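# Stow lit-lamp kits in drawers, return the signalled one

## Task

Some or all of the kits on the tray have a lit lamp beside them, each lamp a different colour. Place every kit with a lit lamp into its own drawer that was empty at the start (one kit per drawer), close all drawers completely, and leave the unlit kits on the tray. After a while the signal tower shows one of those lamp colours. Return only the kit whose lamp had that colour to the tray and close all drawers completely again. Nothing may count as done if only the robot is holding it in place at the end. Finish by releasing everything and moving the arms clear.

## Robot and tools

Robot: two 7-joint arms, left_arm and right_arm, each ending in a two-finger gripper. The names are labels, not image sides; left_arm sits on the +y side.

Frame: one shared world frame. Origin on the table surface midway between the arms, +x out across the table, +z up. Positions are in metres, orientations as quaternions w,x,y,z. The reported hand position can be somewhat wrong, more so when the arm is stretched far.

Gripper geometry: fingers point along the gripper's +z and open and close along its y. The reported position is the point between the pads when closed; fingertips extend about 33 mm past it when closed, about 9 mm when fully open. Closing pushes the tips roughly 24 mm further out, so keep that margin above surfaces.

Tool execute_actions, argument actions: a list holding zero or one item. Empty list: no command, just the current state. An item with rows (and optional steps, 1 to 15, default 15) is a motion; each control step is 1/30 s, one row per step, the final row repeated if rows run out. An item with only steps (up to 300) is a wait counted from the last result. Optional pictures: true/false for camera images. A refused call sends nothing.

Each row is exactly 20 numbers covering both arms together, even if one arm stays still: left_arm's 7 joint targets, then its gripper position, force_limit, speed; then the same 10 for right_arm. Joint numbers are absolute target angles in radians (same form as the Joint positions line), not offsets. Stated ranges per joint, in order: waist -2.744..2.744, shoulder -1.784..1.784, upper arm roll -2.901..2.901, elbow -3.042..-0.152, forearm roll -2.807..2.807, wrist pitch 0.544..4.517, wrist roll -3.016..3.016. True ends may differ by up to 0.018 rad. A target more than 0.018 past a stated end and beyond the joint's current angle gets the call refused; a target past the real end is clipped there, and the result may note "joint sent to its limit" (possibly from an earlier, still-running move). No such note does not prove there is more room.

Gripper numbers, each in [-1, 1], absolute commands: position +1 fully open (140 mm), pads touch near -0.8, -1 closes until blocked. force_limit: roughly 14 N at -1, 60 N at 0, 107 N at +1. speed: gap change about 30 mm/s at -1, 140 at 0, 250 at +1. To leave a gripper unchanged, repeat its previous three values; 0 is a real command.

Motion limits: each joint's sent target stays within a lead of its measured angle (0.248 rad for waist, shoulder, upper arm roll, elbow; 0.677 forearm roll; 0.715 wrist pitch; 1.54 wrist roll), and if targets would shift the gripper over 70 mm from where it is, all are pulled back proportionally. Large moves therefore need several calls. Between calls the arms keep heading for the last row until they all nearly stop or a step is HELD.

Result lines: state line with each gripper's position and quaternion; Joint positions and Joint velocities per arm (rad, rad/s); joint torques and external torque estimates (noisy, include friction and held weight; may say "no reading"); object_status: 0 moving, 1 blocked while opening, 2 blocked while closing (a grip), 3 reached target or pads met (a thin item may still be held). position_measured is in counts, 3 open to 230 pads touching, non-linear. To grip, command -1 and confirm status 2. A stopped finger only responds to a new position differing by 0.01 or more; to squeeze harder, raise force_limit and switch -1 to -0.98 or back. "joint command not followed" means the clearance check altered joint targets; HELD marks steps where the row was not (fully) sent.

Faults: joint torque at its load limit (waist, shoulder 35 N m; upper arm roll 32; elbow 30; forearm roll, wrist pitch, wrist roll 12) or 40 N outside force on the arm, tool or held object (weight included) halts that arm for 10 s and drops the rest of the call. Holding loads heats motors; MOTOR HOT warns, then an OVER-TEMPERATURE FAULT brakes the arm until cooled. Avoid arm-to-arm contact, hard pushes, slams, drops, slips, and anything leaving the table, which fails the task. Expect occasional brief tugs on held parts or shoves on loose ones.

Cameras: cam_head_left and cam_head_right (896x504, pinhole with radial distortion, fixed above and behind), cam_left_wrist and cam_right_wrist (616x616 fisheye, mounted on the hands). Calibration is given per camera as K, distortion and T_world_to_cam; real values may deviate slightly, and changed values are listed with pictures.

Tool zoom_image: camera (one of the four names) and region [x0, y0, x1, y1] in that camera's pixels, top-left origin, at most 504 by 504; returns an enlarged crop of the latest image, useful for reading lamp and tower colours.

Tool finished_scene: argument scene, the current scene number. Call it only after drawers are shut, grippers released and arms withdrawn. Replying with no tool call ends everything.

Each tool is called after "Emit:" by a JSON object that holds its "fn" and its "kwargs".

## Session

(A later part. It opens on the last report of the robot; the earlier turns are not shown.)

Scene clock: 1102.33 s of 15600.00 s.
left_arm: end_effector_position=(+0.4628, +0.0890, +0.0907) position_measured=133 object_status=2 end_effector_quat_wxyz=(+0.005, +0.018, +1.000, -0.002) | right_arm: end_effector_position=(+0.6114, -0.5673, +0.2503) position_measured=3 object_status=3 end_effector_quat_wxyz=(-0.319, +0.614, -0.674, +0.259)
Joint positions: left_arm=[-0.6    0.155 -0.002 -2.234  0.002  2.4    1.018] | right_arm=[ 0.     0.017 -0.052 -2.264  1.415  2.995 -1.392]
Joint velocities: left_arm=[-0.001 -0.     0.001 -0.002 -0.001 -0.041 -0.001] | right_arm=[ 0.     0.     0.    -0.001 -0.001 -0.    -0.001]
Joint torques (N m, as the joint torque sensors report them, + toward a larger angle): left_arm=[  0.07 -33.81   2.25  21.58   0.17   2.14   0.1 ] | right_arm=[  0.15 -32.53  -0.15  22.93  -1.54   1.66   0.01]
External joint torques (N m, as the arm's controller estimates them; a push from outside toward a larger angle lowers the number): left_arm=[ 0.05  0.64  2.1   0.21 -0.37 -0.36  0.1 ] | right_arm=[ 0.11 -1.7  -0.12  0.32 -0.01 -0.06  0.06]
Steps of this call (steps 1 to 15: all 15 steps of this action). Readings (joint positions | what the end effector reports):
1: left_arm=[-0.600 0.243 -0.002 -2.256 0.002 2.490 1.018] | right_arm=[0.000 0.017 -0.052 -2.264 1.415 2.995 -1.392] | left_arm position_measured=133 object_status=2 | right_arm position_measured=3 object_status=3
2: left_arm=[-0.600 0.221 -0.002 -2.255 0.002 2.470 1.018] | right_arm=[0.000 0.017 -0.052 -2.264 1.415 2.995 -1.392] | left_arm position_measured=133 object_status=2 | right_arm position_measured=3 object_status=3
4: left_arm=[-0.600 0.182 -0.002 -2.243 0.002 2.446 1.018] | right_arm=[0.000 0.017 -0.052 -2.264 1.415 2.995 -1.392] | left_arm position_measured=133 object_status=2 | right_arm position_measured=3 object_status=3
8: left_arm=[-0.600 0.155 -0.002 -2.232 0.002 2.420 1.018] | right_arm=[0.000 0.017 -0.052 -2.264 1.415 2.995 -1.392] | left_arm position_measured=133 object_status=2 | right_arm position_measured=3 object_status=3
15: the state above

Emit:
{"fn": "execute_actions", "kwargs": {"actions": [{"rows": [[-0.598,-0.06,0,-2.195,0,2.135,1.018,-1,-0.3,-0.7, 0,0.017,-0.05,-2.264,1.415,2.995,-1.392,1,0,0]], "steps": 15}], "pictures": false}}

Emit:
{"fn": "execute_actions", "kwargs": {"actions": [{"rows": [[-0.3,-0.06,0,-2.195,0,2.135,1.33,-1,-0.3,-0.7, 0,0.017,-0.05,-2.264,1.415,2.995,-1.392,1,0,0]], "steps": 12}], "pictures": false}}

Emit:
{"fn": "execute_actions", "kwargs": {"actions": [{"rows": [[0.004,-0.06,0,-2.195,0,2.135,1.65,-1,-0.3,-0.7, 0,0.017,-0.05,-2.264,1.415,2.995,-1.392,1,0,0]], "steps": 15}], "pictures": false}}

Scene clock: 1122.50 s of 15600.00 s.
left_arm: end_effector_position=(+0.4484, +0.0989, +0.2016) position_measured=133 object_status=2 end_effector_quat_wxyz=(+0.009, +0.018, +1.000, -0.005) | right_arm: end_effector_position=(+0.6114, -0.5673, +0.2503) position_measured=3 object_status=3 end_effector_quat_wxyz=(-0.319, +0.614, -0.674, +0.259)
Joint positions: left_arm=[-0.6   -0.061 -0.002 -2.195  0.002  2.155  1.018] | right_arm=[ 0.     0.017 -0.052 -2.264  1.415  2.995 -1.392]
Joint velocities: left_arm=[-0.001  0.016  0.001 -0.017 -0.001 -0.11  -0.   ] | right_arm=[-0.    -0.002 -0.    -0.001 -0.001 -0.    -0.   ]
Joint torques (N m, as the joint torque sensors report them, + toward a larger angle): left_arm=[  0.73 -29.16   1.21  23.28   0.33   2.3    0.07] | right_arm=[  0.37 -32.4   -0.12  23.33  -1.49   1.69   0.02]
External joint torques (N m, as the arm's controller estimates them; a push from outside toward a larger angle lowers the number): left_arm=[ 0.74  0.96  1.27 -0.96 -0.36 -0.33  0.07] | right_arm=[ 0.35 -1.3  -0.08  0.57  0.05 -0.05  0.06]
Steps of this call (steps 1 to 15: the robot went on to your last target; steps 16 to 90: nothing new was sent; then 16.67 s passed at rest; steps 91 to 105: all 15 steps of this action). Readings (joint positions | what the end effector reports):
91: left_arm=[-0.600 0.139 -0.002 -2.237 0.002 2.365 1.018] | right_arm=[0.000 0.017 -0.052 -2.264 1.415 2.995 -1.392] | left_arm position_measured=133 object_status=2 | right_arm position_measured=3 object_status=3
92: left_arm=[-0.600 0.106 -0.002 -2.236 0.002 2.334 1.018] | right_arm=[0.000 0.017 -0.052 -2.264 1.415 2.995 -1.392] | left_arm position_measured=133 object_status=2 | right_arm position_measured=3 object_status=3
94: left_arm=[-0.600 0.031 -0.002 -2.221 0.002 2.276 1.018] | right_arm=[0.000 0.017 -0.052 -2.264 1.415 2.995 -1.392] | left_arm position_measured=133 object_status=2 | right_arm position_measured=3 object_status=3
98: left_arm=[-0.600 -0.059 -0.002 -2.189 0.002 2.206 1.018] | right_arm=[0.000 0.017 -0.052 -2.264 1.415 2.995 -1.392] | left_arm position_measured=133 object_status=2 | right_arm position_measured=3 object_status=3
105: the state above

Scene clock: 1122.90 s of 15600.00 s.
left_arm: end_effector_position=(+0.5123, +0.2489, +0.1997) position_measured=133 object_status=2 end_effector_quat_wxyz=(+0.003, -0.039, +0.999, -0.000) | right_arm: end_effector_position=(+0.6114, -0.5673, +0.2503) position_measured=3 object_status=3 end_effector_quat_wxyz=(-0.319, +0.614, -0.674, +0.259)
Joint positions: left_arm=[-0.299 -0.06   0.009 -2.195  0.002  2.141  1.216] | right_arm=[ 0.     0.017 -0.052 -2.264  1.415  2.995 -1.392]
Joint velocities: left_arm=[ 0.025 -0.002 -0.018  0.001  0.    -0.02   0.355] | right_arm=[ 0.001 -0.001  0.001  0.    -0.    -0.    -0.   ]
Joint torques (N m, as the joint torque sensors report them, + toward a larger angle): left_arm=[ -1.84 -28.5   -4.37  23.05   0.46   2.12   0.36] | right_arm=[ -0.45 -32.6   -0.03  23.18  -1.56   1.67   0.06]
External joint torques (N m, as the arm's controller estimates them; a push from outside toward a larger angle lowers the number): left_arm=[ 1.44  0.83 -0.64 -0.63 -0.14 -0.36  0.37] | right_arm=[-0.51 -1.73 -0.03  0.51 -0.03 -0.05  0.1 ]
Steps of this call (steps 1 to 12: all 12 steps of this action). Readings (joint positions | what the end effector reports):
1: left_arm=[-0.576 -0.060 -0.015 -2.195 0.002 2.153 1.033] | right_arm=[0.000 0.017 -0.052 -2.264 1.415 2.995 -1.392] | left_arm position_measured=133 object_status=2 | right_arm position_measured=3 object_status=3
2: left_arm=[-0.544 -0.060 -0.019 -2.195 0.002 2.152 1.048] | right_arm=[0.000 0.017 -0.052 -2.264 1.415 2.995 -1.392] | left_arm position_measured=133 object_status=2 | right_arm position_measured=3 object_status=3
4: left_arm=[-0.471 -0.060 -0.017 -2.195 0.002 2.151 1.078] | right_arm=[0.000 0.017 -0.052 -2.264 1.415 2.995 -1.392] | left_arm position_measured=133 object_status=2 | right_arm position_measured=3 object_status=3
8: left_arm=[-0.336 -0.060 0.001 -2.195 0.002 2.145 1.157] | right_arm=[0.000 0.017 -0.052 -2.264 1.415 2.995 -1.392] | left_arm position_measured=133 object_status=2 | right_arm position_measured=3 object_status=3
12: the state above

Scene clock: 1123.40 s of 15600.00 s.
left_arm: end_effector_position=(+0.5309, +0.4033, +0.1994) position_measured=133 object_status=2 end_effector_quat_wxyz=(+0.002, -0.028, +1.000, +0.000) | right_arm: end_effector_position=(+0.6114, -0.5673, +0.2503) position_measured=3 object_status=3 end_effector_quat_wxyz=(-0.319, +0.614, -0.674, +0.259)
Joint positions: left_arm=[ 0.005 -0.06   0.005 -2.195  0.001  2.139  1.538] | right_arm=[ 0.     0.017 -0.052 -2.264  1.415  2.995 -1.392]
Joint velocities: left_arm=[ 0.    -0.    -0.042 -0.001  0.    -0.003  0.348] | right_arm=[ 0.001 -0.002 -0.    -0.001  0.     0.    -0.   ]
Joint torques (N m, as the joint torque sensors report them, + toward a larger angle): left_arm=[ -1.54 -29.81  -0.29  22.98   0.61   2.03   0.47] | right_arm=[  0.06 -32.61  -0.29  23.02  -1.54   1.63   0.03]
External joint torques (N m, as the arm's controller estimates them; a push from outside toward a larger angle lowers the number): left_arm=[-2.21 -0.67 -0.95 -0.43 -0.09 -0.39  0.48] | right_arm=[ 0.08 -1.59 -0.22  0.31 -0.01 -0.1   0.07]
Steps of this call (steps 1 to 15: all 15 steps of this action). Readings (joint positions | what the end effector reports):
1: left_arm=[-0.273 -0.060 -0.006 -2.195 0.001 2.141 1.240] | right_arm=[0.000 0.017 -0.052 -2.264 1.415 2.995 -1.392] | left_arm position_measured=133 object_status=2 | right_arm position_measured=3 object_status=3
2: left_arm=[-0.239 -0.060 -0.011 -2.195 0.001 2.141 1.261] | right_arm=[0.000 0.017 -0.052 -2.264 1.415 2.995 -1.392] | left_arm position_measured=133 object_status=2 | right_arm position_measured=3 object_status=3
4: left_arm=[-0.163 -0.060 -0.011 -2.195 0.001 2.141 1.305] | right_arm=[0.000 0.017 -0.052 -2.264 1.415 2.995 -1.392] | left_arm position_measured=133 object_status=2 | right_arm position_measured=3 object_status=3
8: left_arm=[-0.028 -0.060 0.004 -2.195 0.001 2.140 1.417] | right_arm=[0.000 0.017 -0.052 -2.264 1.415 2.995 -1.392] | left_arm position_measured=133 object_status=2 | right_arm position_measured=3 object_status=3
15: the state above

Emit:
{"fn": "execute_actions", "kwargs": {"actions": [{"rows": [[0.004,0.0055,0,-2.143,0,2.148,1.65,-1,-0.3,-0.7, 0,0.017,-0.05,-2.264,1.415,2.995,-1.392,1,0,0]], "steps": 15}]}}

Scene clock: 1140.50 s of 15600.00 s.
left_arm: end_effector_position=(+0.5456, +0.4024, +0.1877) position_measured=133 object_status=2 end_effector_quat_wxyz=(-0.004, +0.026, +1.000, +0.000) | right_arm: end_effector_position=(+0.6114, -0.5673, +0.2503) position_measured=3 object_status=3 end_effector_quat_wxyz=(-0.319, +0.614, -0.674, +0.259)
Joint positions: left_arm=[ 0.005  0.005  0.002 -2.146  0.001  2.143  1.643] | right_arm=[ 0.     0.017 -0.052 -2.264  1.415  2.995 -1.392]
Joint velocities: left_arm=[ 0.     0.     0.001  0.002 -0.     0.001 -0.001] | right_arm=[ 0.     0.     0.001  0.    -0.     0.001 -0.001]
Joint torques (N m, as the joint torque sensors report them, + toward a larger angle): left_arm=[ -1.19 -31.8   -0.75  25.22   0.51   3.38   0.42] | right_arm=[  0.07 -32.56   0.49  23.28  -1.54   1.61   0.09]
External joint torques (N m, as the arm's controller estimates them; a push from outside toward a larger angle lowers the number): left_arm=[-1.17 -0.46 -0.74  1.85 -0.18  0.98  0.42] | right_arm=[ 0.09 -1.61  0.57  0.56  0.   -0.12  0.14]
Steps of this call (steps 1 to 45: the robot went on to your last target; steps 46 to 110: nothing new was sent; then 12.93 s passed at rest; steps 111 to 125: all 15 steps of this action). Readings (joint positions | what the end effector reports):
111: left_arm=[0.005 -0.048 0.002 -2.181 0.001 2.138 1.643] | right_arm=[0.000 0.017 -0.052 -2.264 1.415 2.995 -1.392] | left_arm position_measured=133 object_status=2 | right_arm position_measured=3 object_status=3
112: left_arm=[0.005 -0.031 0.002 -2.167 0.001 2.140 1.643] | right_arm=[0.000 0.017 -0.052 -2.264 1.415 2.995 -1.392] | left_arm position_measured=133 object_status=2 | right_arm position_measured=3 object_status=3
114: left_arm=[0.005 -0.009 0.002 -2.154 0.001 2.142 1.643] | right_arm=[0.000 0.017 -0.052 -2.264 1.415 2.995 -1.392] | left_arm position_measured=133 object_status=2 | right_arm position_measured=3 object_status=3
118: left_arm=[0.005 0.005 0.002 -2.149 0.001 2.142 1.643] | right_arm=[0.000 0.017 -0.052 -2.264 1.415 2.995 -1.392] | left_arm position_measured=133 object_status=2 | right_arm position_measured=3 object_status=3
125: the state above
camera_calibration (this result's frames):
cam_left_wrist: T_world_to_cam=[[0.209148, 0.976231, -0.0568334, -0.488094], [0.89584, -0.167974, 0.411406, -0.485277], [0.392081, -0.136958, -0.909679, 0.202509], [0, 0, 0, 1]] pos_world=[0.457415, 0.422714, 0.356124]
cam_right_wrist: T_world_to_cam=[[-0.67477, 0.112824, -0.729353, 0.656207], [-0.245927, 0.897393, 0.366341, 0.559092], [0.695849, 0.426564, -0.577787, 0.137357], [0, 0, 0, 1]] pos_world=[0.484705, -0.634353, 0.353152]

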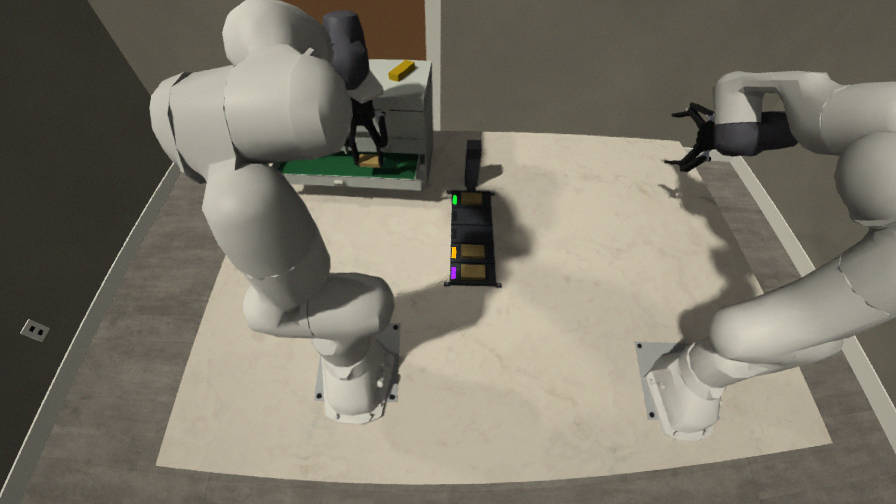

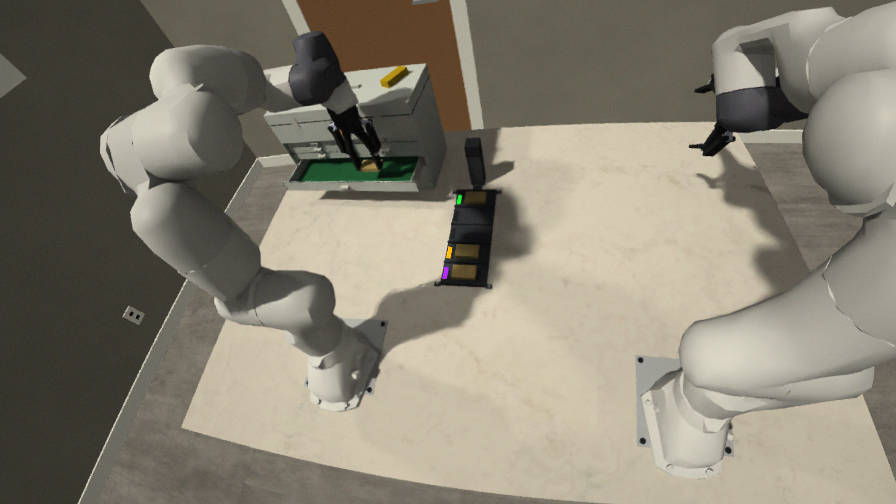

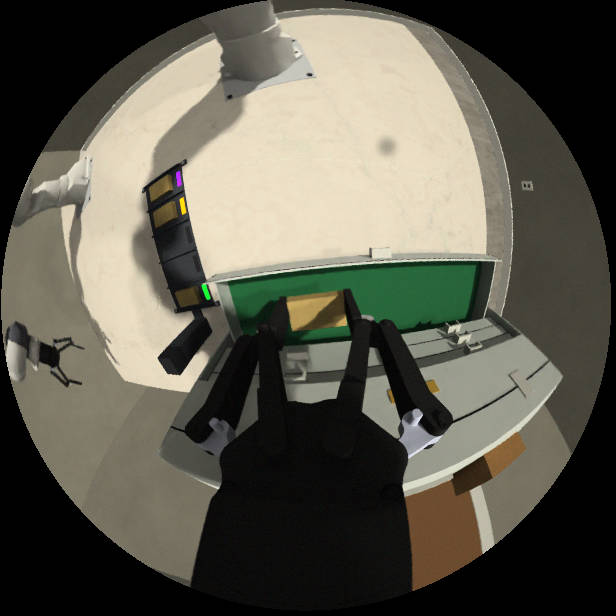

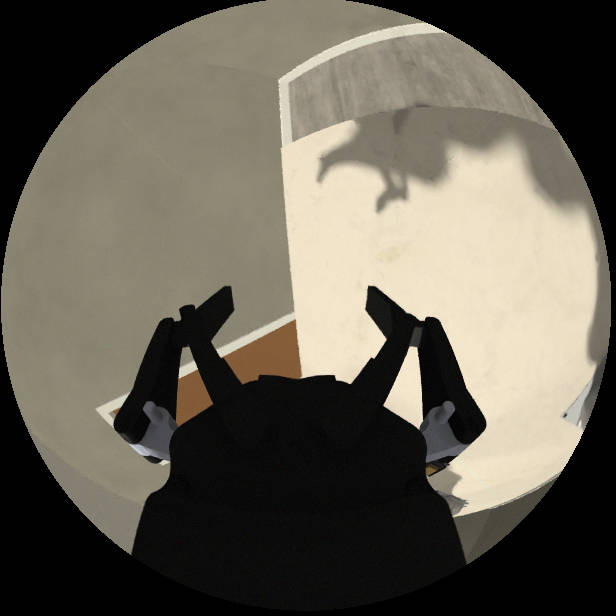

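Descend gradually.

Emit:
{"fn": "execute_actions", "kwargs": {"actions": [{"rows": [[0.004,0.015,0,-2.153,0,2.175,1.65,-1,-0.3,-0.7, 0,0.017,-0.05,-2.264,1.415,2.995,-1.392,1,0,0],[0.004,0.022,0,-2.16,0,2.19,1.65,-1,-0.3,-0.7, 0,0.017,-0.05,-2.264,1.415,2.995,-1.392,1,0,0],[0.004,0.029,0,-2.167,0,2.205,1.65,-1,-0.3,-0.7, 0,0.017,-0.05,-2.264,1.415,2.995,-1.392,1,0,0],[0.004,0.036,0,-2.173,0,2.22,1.65,-1,-0.3,-0.7, 0,0.017,-0.05,-2.264,1.415,2.995,-1.392,1,0,0],[0.004,0.043,0,-2.179,0,2.235,1.65,-1,-0.3,-0.7, 0,0.017,-0.05,-2.264,1.415,2.995,-1.392,1,0,0],[0.004,0.05,0,-2.185,0,2.25,1.65,-1,-0.3,-0.7, 0,0.017,-0.05,-2.264,1.415,2.995,-1.392,1,0,0],[0.004,0.057,0,-2.191,0,2.262,1.65,-1,-0.3,-0.7, 0,0.017,-0.05,-2.264,1.415,2.995,-1.392,1,0,0],[0.004,0.064,0,-2.197,0,2.275,1.65,-1,-0.3,-0.7, 0,0.017,-0.05,-2.264,1.415,2.995,-1.392,1,0,0],[0.004,0.071,0,-2.202,0,2.285,1.65,-1,-0.3,-0.7, 0,0.017,-0.05,-2.264,1.415,2.995,-1.392,1,0,0],[0.004,0.077,0,-2.207,0,2.289,1.65,-1,-0.3,-0.7, 0,0.017,-0.05,-2.264,1.415,2.995,-1.392,1,0,0]], "steps": 15}], "pictures": false}}

Emit:
{"fn": "execute_actions", "kwargs": {"actions": [{"rows": [[0.004,0.084,0,-2.212,0,2.301,1.65,-1,-0.3,-0.7, 0,0.017,-0.05,-2.264,1.415,2.995,-1.392,1,0,0]], "steps": 15}], "pictures": false}}

Emit:
{"fn": "execute_actions", "kwargs": {"actions": [{"rows": [[0.004,0.090,0,-2.216,0,2.311,1.65,-1,-0.3,-0.7, 0,0.017,-0.05,-2.264,1.415,2.995,-1.392,1,0,0]], "steps": 15}], "pictures": false}}

Scene clock: 1158.83 s of 15600.00 s.
left_arm: end_effector_position=(+0.5454, +0.4023, +0.1364) position_measured=133 object_status=2 end_effector_quat_wxyz=(-0.005, +0.026, +1.000, +0.000) | right_arm: end_effector_position=(+0.6114, -0.5673, +0.2503) position_measured=3 object_status=3 end_effector_quat_wxyz=(-0.319, +0.614, -0.674, +0.259)
Joint positions: left_arm=[ 0.005  0.073  0.002 -2.204  0.001  2.266  1.643] | right_arm=[ 0.     0.017 -0.052 -2.264  1.415  2.995 -1.392]
Joint velocities: left_arm=[-0.001  0.009  0.    -0.005 -0.     0.114 -0.001] | right_arm=[ 0.001 -0.001  0.    -0.003  0.     0.002  0.001]
Joint torques (N m, as the joint torque sensors report them, + toward a larger angle): left_arm=[ -1.85 -30.3   -1.13  20.94   0.55   3.27   0.43] | right_arm=[  0.07 -32.79   0.31  23.08  -1.55   1.64   0.06]
External joint torques (N m, as the arm's controller estimates them; a push from outside toward a larger angle lowers the number): left_arm=[-1.97  1.13 -1.29 -0.5  -0.06  1.01  0.43] | right_arm=[ 0.06 -1.89  0.36  0.47 -0.02 -0.09  0.11]
Steps of this call (steps 1 to 15: the robot went on to your last target; steps 16 to 90: nothing new was sent; then 14.83 s passed at rest; steps 91 to 105: all 15 steps of this action). Readings (joint positions | what the end effector reports):
91: left_arm=[0.005 0.006 0.002 -2.147 0.001 2.148 1.643] | right_arm=[0.000 0.017 -0.052 -2.264 1.415 2.995 -1.392] | left_arm position_measured=133 object_status=2 | right_arm position_measured=3 object_status=3
92: left_arm=[0.005 0.009 0.002 -2.149 0.001 2.155 1.643] | right_arm=[0.000 0.017 -0.052 -2.264 1.415 2.995 -1.392] | left_arm position_measured=133 object_status=2 | right_arm position_measured=3 object_status=3
94: left_arm=[0.005 0.018 0.002 -2.158 0.001 2.173 1.643] | right_arm=[0.000 0.017 -0.052 -2.264 1.415 2.995 -1.392] | left_arm position_measured=133 object_status=2 | right_arm position_measured=3 object_status=3
98: left_arm=[0.005 0.048 0.002 -2.183 0.001 2.217 1.643] | right_arm=[0.000 0.017 -0.052 -2.264 1.415 2.995 -1.392] | left_arm position_measured=133 object_status=2 | right_arm position_measured=3 object_status=3
105: the state above

Scene clock: 1159.33 s of 15600.00 s.
left_arm: end_effector_position=(+0.5521, +0.4024, +0.1355) position_measured=133 object_status=2 end_effector_quat_wxyz=(+0.005, +0.026, +1.000, +0.001) | right_arm: end_effector_position=(+0.6114, -0.5673, +0.2503) position_measured=3 object_status=3 end_effector_quat_wxyz=(-0.319, +0.614, -0.674, +0.259)
Joint positions: left_arm=[ 0.005  0.077  0.002 -2.207  0.001  2.294  1.643] | right_arm=[ 0.     0.017 -0.052 -2.264  1.415  2.995 -1.392]
Joint velocities: left_arm=[ 0.     0.002  0.    -0.001  0.     0.01   0.   ] | right_arm=[ 0.    -0.001 -0.001 -0.001 -0.001 -0.001  0.003]
Joint torques (N m, as the joint torque sensors report them, + toward a larger angle): left_arm=[ -1.14 -27.49  -0.68  19.07   0.52   3.48   0.38] | right_arm=[  0.27 -32.79  -0.11  23.08  -1.52   1.69   0.  ]
External joint torques (N m, as the arm's controller estimates them; a push from outside toward a larger angle lowers the number): left_arm=[-1.19  5.18 -0.8  -3.25 -0.11  1.04  0.38] | right_arm=[ 0.36 -1.8   0.04  0.41  0.01 -0.05  0.04]
Steps of this call (steps 1 to 15: all 15 steps of this action). Readings (joint positions | what the end effector reports):
1: left_arm=[0.005 0.074 0.002 -2.205 0.001 2.271 1.643] | right_arm=[0.000 0.017 -0.052 -2.264 1.415 2.995 -1.392] | left_arm position_measured=133 object_status=2 | right_arm position_measured=3 object_status=3
2: left_arm=[0.005 0.075 0.002 -2.206 0.001 2.276 1.643] | right_arm=[0.000 0.017 -0.052 -2.264 1.415 2.995 -1.392] | left_arm position_measured=133 object_status=2 | right_arm position_measured=3 object_status=3
4: left_arm=[0.005 0.075 0.002 -2.206 0.001 2.282 1.643] | right_arm=[0.000 0.017 -0.052 -2.264 1.415 2.995 -1.392] | left_arm position_measured=133 object_status=2 | right_arm position_measured=3 object_status=3
8: left_arm=[0.005 0.076 0.002 -2.207 0.001 2.290 1.643] | right_arm=[0.000 0.017 -0.052 -2.264 1.415 2.995 -1.392] | left_arm position_measured=133 object_status=2 | right_arm position_measured=3 object_status=3
15: the state above

Scene clock: 1159.83 s of 15600.00 s.
left_arm: end_effector_position=(+0.5544, +0.4023, +0.1350) position_measured=133 object_status=2 end_effector_quat_wxyz=(+0.009, +0.026, +1.000, +0.001) | right_arm: end_effector_position=(+0.6114, -0.5673, +0.2503) position_measured=3 object_status=3 end_effector_quat_wxyz=(-0.319, +0.614, -0.674, +0.259)
Joint positions: left_arm=[ 0.005  0.078  0.002 -2.208  0.001  2.305  1.643] | right_arm=[ 0.     0.017 -0.052 -2.264  1.415  2.995 -1.392]
Joint velocities: left_arm=[-0.001  0.001  0.001 -0.    -0.     0.004 -0.   ] | right_arm=[-0.    -0.     0.001  0.     0.001 -0.     0.001]
Joint torques (N m, as the joint torque sensors report them, + toward a larger angle): left_arm=[ -1.76 -25.09  -0.98  17.81   0.58   3.5    0.38] | right_arm=[  0.2  -32.31   0.18  23.07  -1.55   1.61   0.04]
External joint torques (N m, as the arm's controller estimates them; a push from outside toward a larger angle lowers the number): left_arm=[-1.8   7.62 -1.1  -4.46 -0.05  1.04  0.38] | right_arm=[ 0.17 -1.42  0.21  0.39 -0.01 -0.12  0.08]
Steps of this call (steps 1 to 15: all 15 steps of this action). Readings (joint positions | what the end effector reports):
1: left_arm=[0.005 0.077 0.002 -2.207 0.001 2.296 1.643] | right_arm=[0.000 0.017 -0.052 -2.264 1.415 2.995 -1.392] | left_arm position_measured=133 object_status=2 | right_arm position_measured=3 object_status=3
2: left_arm=[0.005 0.078 0.002 -2.208 0.001 2.298 1.643] | right_arm=[0.000 0.017 -0.052 -2.264 1.415 2.995 -1.392] | left_arm position_measured=133 object_status=2 | right_arm position_measured=3 object_status=3
4: left_arm=[0.005 0.078 0.002 -2.208 0.001 2.300 1.643] | right_arm=[0.000 0.017 -0.052 -2.264 1.415 2.995 -1.392] | left_arm position_measured=133 object_status=2 | right_arm position_measured=3 object_status=3
8: left_arm=[0.005 0.078 0.002 -2.208 0.001 2.303 1.643] | right_arm=[0.000 0.017 -0.052 -2.264 1.415 2.995 -1.392] | left_arm position_measured=133 object_status=2 | right_arm position_measured=3 object_status=3
15: the state above

Floor at z≈.136. Relieve and release.

Emit:
{"fn": "execute_actions", "kwargs": {"actions": [{"rows": [[0.004,0.075,0,-2.206,0,2.300,1.65,-1,-0.3,-0.7, 0,0.017,-0.05,-2.264,1.415,2.995,-1.392,1,0,0],[0.004,0.075,0,-2.206,0,2.300,1.65,-1,-0.3,-0.7, 0,0.017,-0.05,-2.264,1.415,2.995,-1.392,1,0,0],[0.004,0.075,0,-2.206,0,2.300,1.65,-1,-0.3,-0.7, 0,0.017,-0.05,-2.264,1.415,2.995,-1.392,1,0,0],[0.004,0.075,0,-2.206,0,2.300,1.65,0.2,-0.3,-0.7, 0,0.017,-0.05,-2.264,1.415,2.995,-1.392,1,0,0]], "steps": 15}], "pictures": false}}

Emit:
{"fn": "execute_actions", "kwargs": {"actions": [{"rows": [[0.004,0.04,0,-2.177,0,2.22,1.65,0.2,-0.3,-0.7, 0,0.017,-0.05,-2.264,1.415,2.995,-1.392,1,0,0],[0.004,0.04,0,-2.177,0,2.22,1.65,0.2,-0.3,-0.7, 0,0.017,-0.05,-2.264,1.415,2.995,-1.392,1,0,0],[0.004,0.04,0,-2.177,0,2.2,1.65,0.2,-0.3,-0.7, 0,0.017,-0.05,-2.264,1.415,2.995,-1.392,1,0,0],[0.004,0.04,0,-2.177,0,2.2,1.65,0.2,-0.3,-0.7, 0,0.017,-0.05,-2.264,1.415,2.995,-1.392,1,0,0],[0.004,0.04,0,-2.177,0,2.16,1.65,0.2,-0.3,-0.7, 0,0.017,-0.05,-2.264,1.415,2.995,-1.392,1,0,0],[0.004,-0.06,0,-2.195,0,2.135,1.65,0.2,-0.3,-0.7, 0,0.017,-0.05,-2.264,1.415,2.995,-1.392,1,0,0]], "steps": 15}]}}

Scene clock: 1176.23 s of 15600.00 s.
left_arm: end_effector_position=(+0.5551, +0.4023, +0.1365) position_measured=104 object_status=0 end_effector_quat_wxyz=(+0.010, +0.026, +1.000, +0.001) | right_arm: end_effector_position=(+0.6114, -0.5673, +0.2503) position_measured=3 object_status=3 end_effector_quat_wxyz=(-0.319, +0.614, -0.674, +0.259)
Joint positions: left_arm=[ 0.005  0.076  0.002 -2.207  0.001  2.304  1.643] | right_arm=[ 0.     0.017 -0.052 -2.264  1.415  2.995 -1.392]
Joint velocities: left_arm=[ 0.     0.    -0.     0.001 -0.    -0.    -0.001] | right_arm=[ 0.    -0.001 -0.    -0.    -0.     0.     0.002]
Joint torques (N m, as the joint torque sensors report them, + toward a larger angle): left_arm=[ -1.12 -33.85  -0.69  22.05   0.53   1.98   0.52] | right_arm=[  0.01 -32.34   0.07  22.94  -1.52   1.63   0.03]
External joint torques (N m, as the arm's controller estimates them; a push from outside toward a larger angle lowers the number): left_arm=[-1.11 -1.25 -0.75 -0.2  -0.1  -0.48  0.52] | right_arm=[-0.03 -1.36  0.09  0.23  0.02 -0.1   0.07]
Steps of this call (steps 1 to 15: the robot went on to your last target; steps 16 to 90: nothing new was sent; then 12.90 s passed at rest; steps 91 to 105: all 15 steps of this action). Readings (joint positions | what the end effector reports):
91: left_arm=[0.005 0.077 0.002 -2.208 0.001 2.305 1.643] | right_arm=[0.000 0.017 -0.052 -2.264 1.415 2.995 -1.392] | left_arm position_measured=133 object_status=2 | right_arm position_measured=3 object_status=3
92: left_arm=[0.005 0.076 0.002 -2.207 0.001 2.304 1.643] | right_arm=[0.000 0.017 -0.052 -2.264 1.415 2.995 -1.392] | left_arm position_measured=133 object_status=2 | right_arm position_measured=3 object_status=3
94: left_arm=[0.005 0.076 0.002 -2.207 0.001 2.304 1.643] | right_arm=[0.000 0.017 -0.052 -2.264 1.415 2.995 -1.392] | left_arm position_measured=133 object_status=0 | right_arm position_measured=3 object_status=3
98: left_arm=[0.005 0.076 0.002 -2.207 0.001 2.304 1.643] | right_arm=[0.000 0.017 -0.052 -2.264 1.415 2.995 -1.392] | left_arm position_measured=120 object_status=0 | right_arm position_measured=3 object_status=3
105: the state above

Scene clock: 1176.73 s of 15600.00 s.
left_arm: end_effector_position=(+0.5374, +0.4019, +0.2030) position_measured=104 object_status=3 end_effector_quat_wxyz=(+0.012, +0.026, +1.000, +0.001) | right_arm: end_effector_position=(+0.6114, -0.5673, +0.2503) position_measured=3 object_status=3 end_effector_quat_wxyz=(-0.319, +0.614, -0.674, +0.259)
Joint positions: left_arm=[ 0.005 -0.061  0.002 -2.192  0.001  2.154  1.643] | right_arm=[ 0.     0.017 -0.052 -2.264  1.415  2.995 -1.392]
Joint velocities: left_arm=[-0.002  0.001  0.    -0.028  0.001 -0.092  0.   ] | right_arm=[ 0.001  0.001  0.     0.    -0.     0.    -0.001]
Joint torques (N m, as the joint torque sensors report them, + toward a larger angle): left_arm=[ -0.99 -27.98  -1.15  22.42   0.69   2.     0.42] | right_arm=[  0.1  -32.79   0.02  23.06  -1.52   1.61   0.04]
External joint torques (N m, as the arm's controller estimates them; a push from outside toward a larger angle lowers the number): left_arm=[-0.98  1.2  -1.08 -1.36 -0.01 -0.54  0.42] | right_arm=[ 0.1  -1.97  0.08  0.43  0.01 -0.11  0.08]
Steps of this call (steps 1 to 15: all 15 steps of this action). Readings (joint positions | what the end effector reports):
1: left_arm=[0.005 0.073 0.002 -2.203 0.001 2.289 1.643] | right_arm=[0.000 0.017 -0.052 -2.264 1.415 2.995 -1.392] | left_arm position_measured=104 object_status=0 | right_arm position_measured=3 object_status=3
2: left_arm=[0.005 0.066 0.002 -2.197 0.001 2.277 1.643] | right_arm=[0.000 0.017 -0.052 -2.264 1.415 2.995 -1.392] | left_arm position_measured=104 object_status=0 | right_arm position_measured=3 object_status=3
4: left_arm=[0.005 0.050 0.002 -2.185 0.001 2.254 1.643] | right_arm=[0.000 0.017 -0.052 -2.264 1.415 2.995 -1.392] | left_arm position_measured=104 object_status=3 | right_arm position_measured=3 object_status=3
8: left_arm=[0.005 -0.021 0.002 -2.194 0.001 2.193 1.643] | right_arm=[0.000 0.017 -0.052 -2.264 1.415 2.995 -1.392] | left_arm position_measured=104 object_status=3 | right_arm position_measured=3 object_status=3
15: the state above
camera_calibration (this result's frames):
cam_left_wrist: T_world_to_cam=[[0.211555, 0.976106, -0.049618, -0.487725], [0.882182, -0.168853, 0.439594, -0.482372], [0.420713, -0.136771, -0.896825, 0.201512], [0, 0, 0, 1]] pos_world=[0.443943, 0.422182, 0.368569]
cam_right_wrist: T_world_to_cam=[[-0.67477, 0.112824, -0.729353, 0.656207], [-0.245927, 0.897393, 0.366341, 0.559092], [0.695849, 0.426564, -0.577787, 0.137357], [0, 0, 0, 1]] pos_world=[0.484705, -0.634353, 0.353152]

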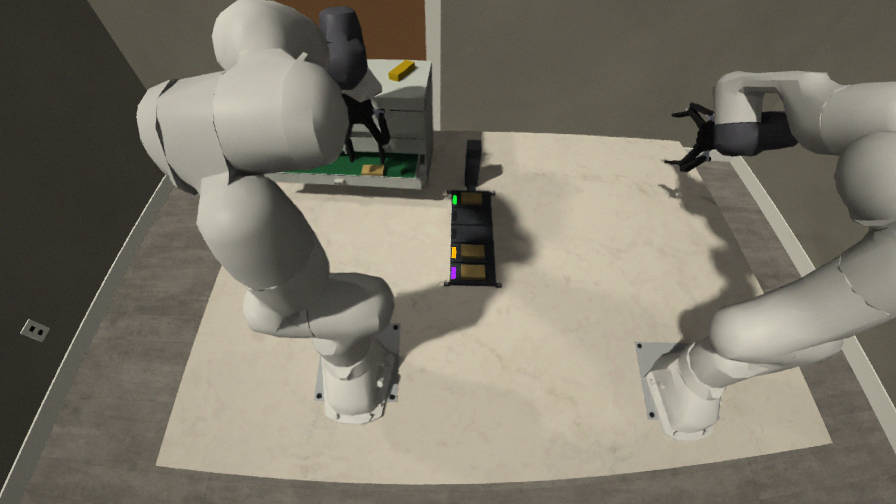

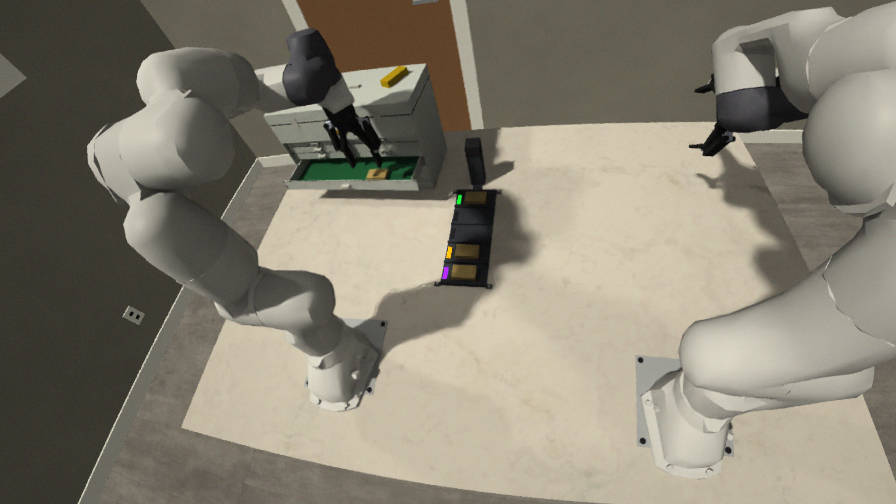

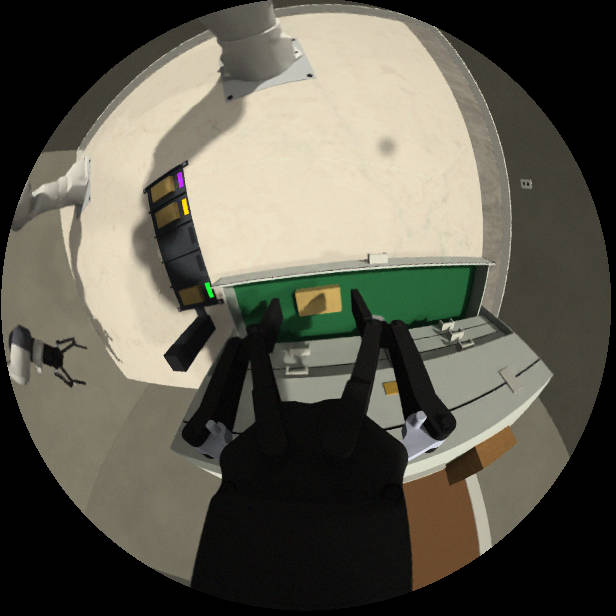

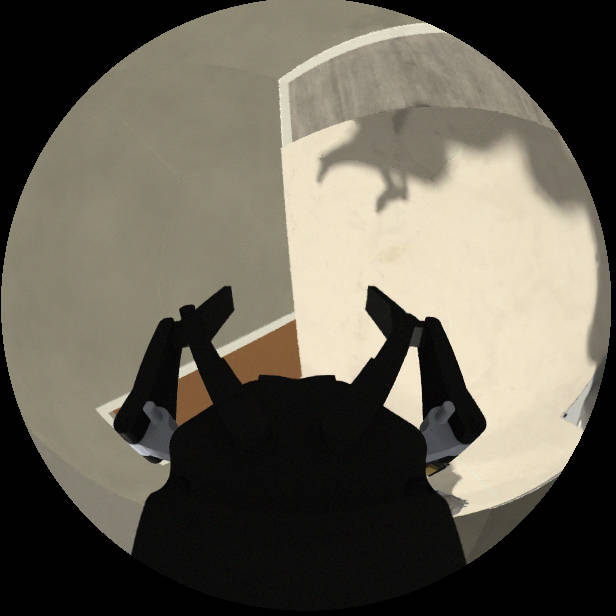

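Emit:
{"fn": "execute_actions", "kwargs": {"actions": [{"rows": [[-0.05,-0.35,0,-2.58,0,2.5,1.578,0,-0.3,-0.7, 0,0.017,-0.05,-2.264,1.415,2.995,-1.392,1,0,0]], "steps": 12}], "pictures": false}}

Emit:
{"fn": "execute_actions", "kwargs": {"actions": [{"rows": [[-0.05,-0.59,0,-2.948,0,2.90,1.578,0,-0.3,-0.7, 0,0.017,-0.05,-2.264,1.415,2.995,-1.392,1,0,0]], "steps": 15}], "pictures": false}}

Emit:
{"fn": "execute_actions", "kwargs": {"actions": [{"rows": [[-0.05,-0.31,0,-2.988,0,3.22,1.578,0,-0.3,-0.7, 0,0.017,-0.05,-2.264,1.415,2.995,-1.392,1,0,0]], "steps": 15}], "pictures": false}}

Emit:
{"fn": "execute_actions", "kwargs": {"actions": [{"steps": 20}]}}

Scene clock: 1249.27 s of 15600.00 s.
left_arm: end_effector_position=(+0.4927, +0.3747, +0.1982) position_measured=129 object_status=0 end_effector_quat_wxyz=(+0.115, +0.032, +0.993, +0.001) | right_arm: end_effector_position=(+0.6114, -0.5673, +0.2503) position_measured=3 object_status=3 end_effector_quat_wxyz=(-0.319, +0.614, -0.674, +0.259)
Joint positions: left_arm=[-0.047 -0.346 -0.001 -2.576  0.002  2.461  1.601] | right_arm=[ 0.     0.017 -0.052 -2.264  1.415  2.995 -1.392]
Joint velocities: left_arm=[-0.001 -0.023  0.001 -0.035  0.001  0.207 -0.052] | right_arm=[-0.     0.     0.002  0.    -0.001 -0.    -0.001]
Joint torques (N m, as the joint torque sensors report them, + toward a larger angle): left_arm=[ -2.47 -20.08   0.56  22.21   0.44   3.82  -0.26] | right_arm=[  0.05 -33.07   0.05  22.94  -1.54   1.59   0.03]
External joint torques (N m, as the arm's controller estimates them; a push from outside toward a larger angle lowers the number): left_arm=[-2.48 -1.09  0.86 -1.42 -0.22  0.88 -0.26] | right_arm=[-0.02 -2.15  0.04  0.25  0.   -0.13  0.07]
Steps of this call (steps 1 to 30: the robot went on to your last target; steps 31 to 90: nothing new was sent; then 69.13 s passed at rest; steps 91 to 102: all 12 steps of this action). Readings (joint positions | what the end effector reports):
91: left_arm=[-0.005 -0.106 0.006 -2.260 0.002 2.203 1.638] | right_arm=[0.000 0.017 -0.052 -2.264 1.415 2.995 -1.392] | left_arm position_measured=104 object_status=0 | right_arm position_measured=3 object_status=3
92: left_arm=[-0.018 -0.179 0.005 -2.344 0.002 2.254 1.632] | right_arm=[0.000 0.017 -0.052 -2.264 1.415 2.995 -1.392] | left_arm position_measured=107 object_status=0 | right_arm position_measured=3 object_status=3
94: left_arm=[-0.037 -0.289 0.001 -2.470 0.002 2.333 1.623] | right_arm=[0.000 0.017 -0.052 -2.264 1.415 2.995 -1.392] | left_arm position_measured=114 object_status=0 | right_arm position_measured=3 object_status=3
98: left_arm=[-0.047 -0.340 -0.001 -2.560 0.002 2.421 1.609] | right_arm=[0.000 0.017 -0.052 -2.264 1.415 2.995 -1.392] | left_arm position_measured=127 object_status=0 | right_arm position_measured=3 object_status=3
102: the state above

Scene clock: 1249.77 s of 15600.00 s.
left_arm: end_effector_position=(+0.4659, +0.3751, +0.1939) position_measured=129 object_status=3 end_effector_quat_wxyz=(+0.254, +0.026, +0.967, -0.002) | right_arm: end_effector_position=(+0.6114, -0.5673, +0.2503) position_measured=3 object_status=3 end_effector_quat_wxyz=(-0.319, +0.614, -0.674, +0.259)
Joint positions: left_arm=[-0.048 -0.588 -0.001 -2.946  0.002  2.872  1.588] | right_arm=[ 0.     0.017 -0.052 -2.264  1.415  2.995 -1.392]
Joint velocities: left_arm=[-0.001 -0.007 -0.    -0.004 -0.     0.144 -0.01 ] | right_arm=[-0.    -0.     0.    -0.     0.001 -0.     0.001]
Joint torques (N m, as the joint torque sensors report them, + toward a larger angle): left_arm=[ -1.67 -10.48   0.2   20.85   0.35   3.96  -0.29] | right_arm=[  0.14 -32.53   0.07  23.15  -1.49   1.64  -0.01]
External joint torques (N m, as the arm's controller estimates them; a push from outside toward a larger angle lowers the number): left_arm=[-1.66 -1.    0.72 -1.3  -0.23  0.75 -0.28] | right_arm=[ 0.16 -1.6   0.16  0.48  0.04 -0.09  0.04]
Steps of this call (steps 1 to 15: all 15 steps of this action). Readings (joint positions | what the end effector reports):
1: left_arm=[-0.048 -0.388 -0.001 -2.631 0.002 2.527 1.599] | right_arm=[0.000 0.017 -0.052 -2.264 1.415 2.995 -1.392] | left_arm position_measured=129 object_status=0 | right_arm position_measured=3 object_status=3
2: left_arm=[-0.048 -0.456 -0.001 -2.709 0.002 2.594 1.598] | right_arm=[0.000 0.017 -0.052 -2.264 1.415 2.995 -1.392] | left_arm position_measured=129 object_status=0 | right_arm position_measured=3 object_status=3
4: left_arm=[-0.048 -0.543 -0.001 -2.838 0.002 2.695 1.595] | right_arm=[0.000 0.017 -0.052 -2.264 1.415 2.995 -1.392] | left_arm position_measured=129 object_status=3 | right_arm position_measured=3 object_status=3
8: left_arm=[-0.048 -0.578 -0.001 -2.933 0.002 2.802 1.592] | right_arm=[0.000 0.017 -0.052 -2.264 1.415 2.995 -1.392] | left_arm position_measured=129 object_status=3 | right_arm position_measured=3 object_status=3
15: the state above

Scene clock: 1250.27 s of 15600.00 s.
left_arm: end_effector_position=(+0.4716, +0.3748, +0.1202) position_measured=129 object_status=3 end_effector_quat_wxyz=(+0.257, +0.024, +0.966, -0.002) | right_arm: end_effector_position=(+0.6114, -0.5673, +0.2503) position_measured=3 object_status=3 end_effector_quat_wxyz=(-0.319, +0.614, -0.674, +0.259)
Joint positions: left_arm=[-0.048 -0.312 -0.001 -2.989  0.001  3.198  1.585] | right_arm=[ 0.     0.017 -0.052 -2.264  1.415  2.995 -1.392]
Joint velocities: left_arm=[-0.     0.003 -0.001  0.001  0.001  0.112 -0.001] | right_arm=[-0.001  0.    -0.001  0.001 -0.    -0.    -0.001]
Joint torques (N m, as the joint torque sensors report them, + toward a larger angle): left_arm=[ -2.06 -13.49   0.4   18.67   0.2    4.11  -0.17] | right_arm=[ -0.05 -32.99  -0.49  23.35  -1.52   1.62  -0.02]
External joint torques (N m, as the arm's controller estimates them; a push from outside toward a larger angle lowers the number): left_arm=[-2.08  1.13  0.67  0.93 -0.16  0.89 -0.16] | right_arm=[ 0.   -2.06 -0.38  0.66  0.01 -0.11  0.02]
Steps of this call (steps 1 to 15: all 15 steps of this action). Readings (joint positions | what the end effector reports):
1: left_arm=[-0.048 -0.544 -0.001 -2.945 0.001 2.936 1.588] | right_arm=[0.000 0.017 -0.052 -2.264 1.415 2.995 -1.392] | left_arm position_measured=129 object_status=3 | right_arm position_measured=3 object_status=3
2: left_arm=[-0.048 -0.472 -0.001 -2.949 0.001 2.990 1.587] | right_arm=[0.000 0.017 -0.052 -2.264 1.415 2.995 -1.392] | left_arm position_measured=129 object_status=3 | right_arm position_measured=3 object_status=3
4: left_arm=[-0.048 -0.369 -0.001 -2.975 0.001 3.060 1.587] | right_arm=[0.000 0.017 -0.052 -2.264 1.415 2.995 -1.392] | left_arm position_measured=129 object_status=3 | right_arm position_measured=3 object_status=3
8: left_arm=[-0.048 -0.315 -0.001 -2.991 0.001 3.141 1.586] | right_arm=[0.000 0.017 -0.052 -2.264 1.415 2.995 -1.392] | left_arm position_measured=129 object_status=3 | right_arm position_measured=3 object_status=3
15: the state above

Scene clock: 1250.93 s of 15600.00 s.
left_arm: end_effector_position=(+0.4757, +0.3746, +0.1243) position_measured=129 object_status=3 end_effector_quat_wxyz=(+0.266, +0.024, +0.964, -0.002) | right_arm: end_effector_position=(+0.6114, -0.5673, +0.2503) position_measured=3 object_status=3 end_effector_quat_wxyz=(-0.319, +0.614, -0.674, +0.259)
Joint positions: left_arm=[-0.048 -0.312 -0.001 -2.989  0.001  3.215  1.585] | right_arm=[ 0.     0.017 -0.052 -2.264  1.415  2.995 -1.392]
Joint velocities: left_arm=[ 0.    -0.    -0.002 -0.001 -0.001  0.002 -0.001] | right_arm=[ 0.     0.001  0.001  0.001 -0.001 -0.001  0.001]
Joint torques (N m, as the joint torque sensors report them, + toward a larger angle): left_arm=[ -1.83 -13.27   0.69  18.26   0.21   4.11  -0.28] | right_arm=[  0.05 -32.67  -0.08  23.28  -1.57   1.63   0.06]
External joint torques (N m, as the arm's controller estimates them; a push from outside toward a larger angle lowers the number): left_arm=[-1.83  1.56  0.97  0.24 -0.16  0.8  -0.26] | right_arm=[-0.01 -1.84 -0.08  0.64 -0.03 -0.09  0.1 ]
Steps of this call (steps 1 to 20: the robot went on to your last target). Readings (joint positions | what the end effector reports):
1: left_arm=[-0.048 -0.312 -0.001 -2.989 0.001 3.201 1.585] | right_arm=[0.000 0.017 -0.052 -2.264 1.415 2.995 -1.392] | left_arm position_measured=129 object_status=3 | right_arm position_measured=3 object_status=3
2: left_arm=[-0.048 -0.312 -0.001 -2.989 0.001 3.204 1.585] | right_arm=[0.000 0.017 -0.052 -2.264 1.415 2.995 -1.392] | left_arm position_measured=129 object_status=3 | right_arm position_measured=3 object_status=3
4: left_arm=[-0.048 -0.312 -0.001 -2.989 0.001 3.208 1.585] | right_arm=[0.000 0.017 -0.052 -2.264 1.415 2.995 -1.392] | left_arm position_measured=129 object_status=3 | right_arm position_measured=3 object_status=3
8: left_arm=[-0.048 -0.312 -0.001 -2.989 0.001 3.212 1.585] | right_arm=[0.000 0.017 -0.052 -2.264 1.415 2.995 -1.392] | left_arm position_measured=129 object_status=3 | right_arm position_measured=3 object_status=3
20: the state above
camera_calibration (this result's frames):
cam_left_wrist: T_world_to_cam=[[0.211604, 0.976481, 0.0413311, -0.46339], [0.550911, -0.1541, 0.820213, -0.293215], [0.807292, -0.150791, -0.570563, -0.0660374], [0, 0, 0, 1]] pos_world=[0.312902, 0.39735, 0.221973]
cam_right_wrist: T_world_to_cam=[[-0.67477, 0.112824, -0.729353, 0.656207], [-0.245927, 0.897393, 0.366341, 0.559092], [0.695849, 0.426564, -0.577787, 0.137357], [0, 0, 0, 1]] pos_world=[0.484705, -0.634353, 0.353152]

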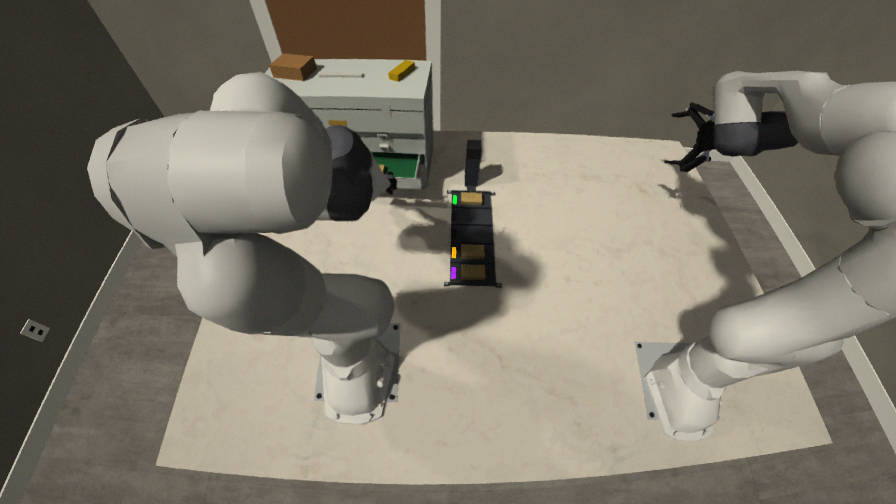

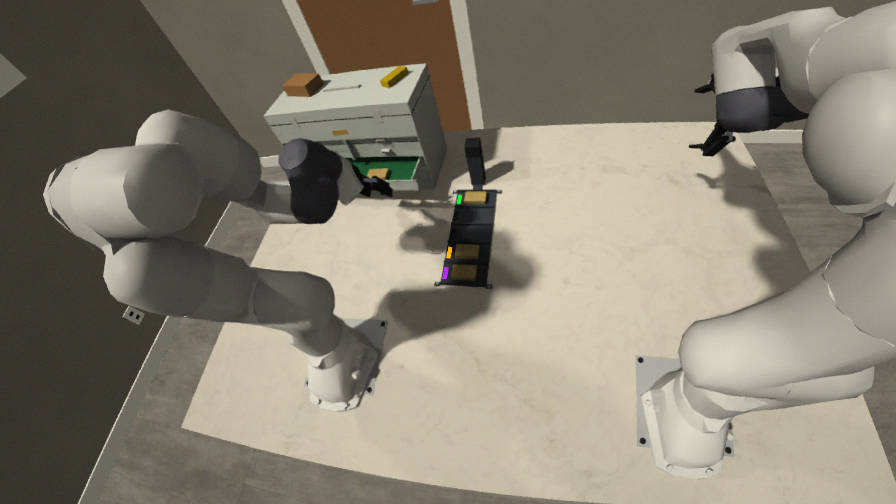

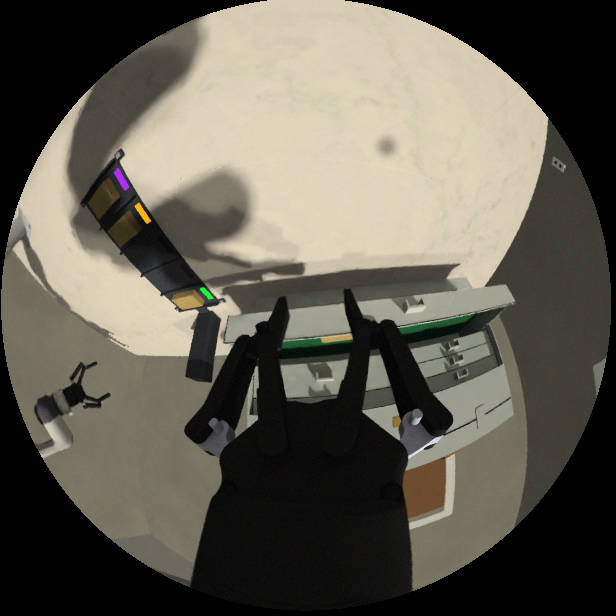

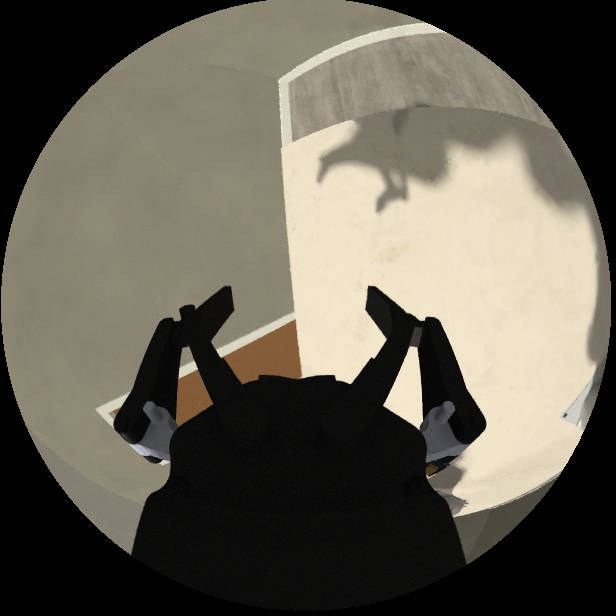

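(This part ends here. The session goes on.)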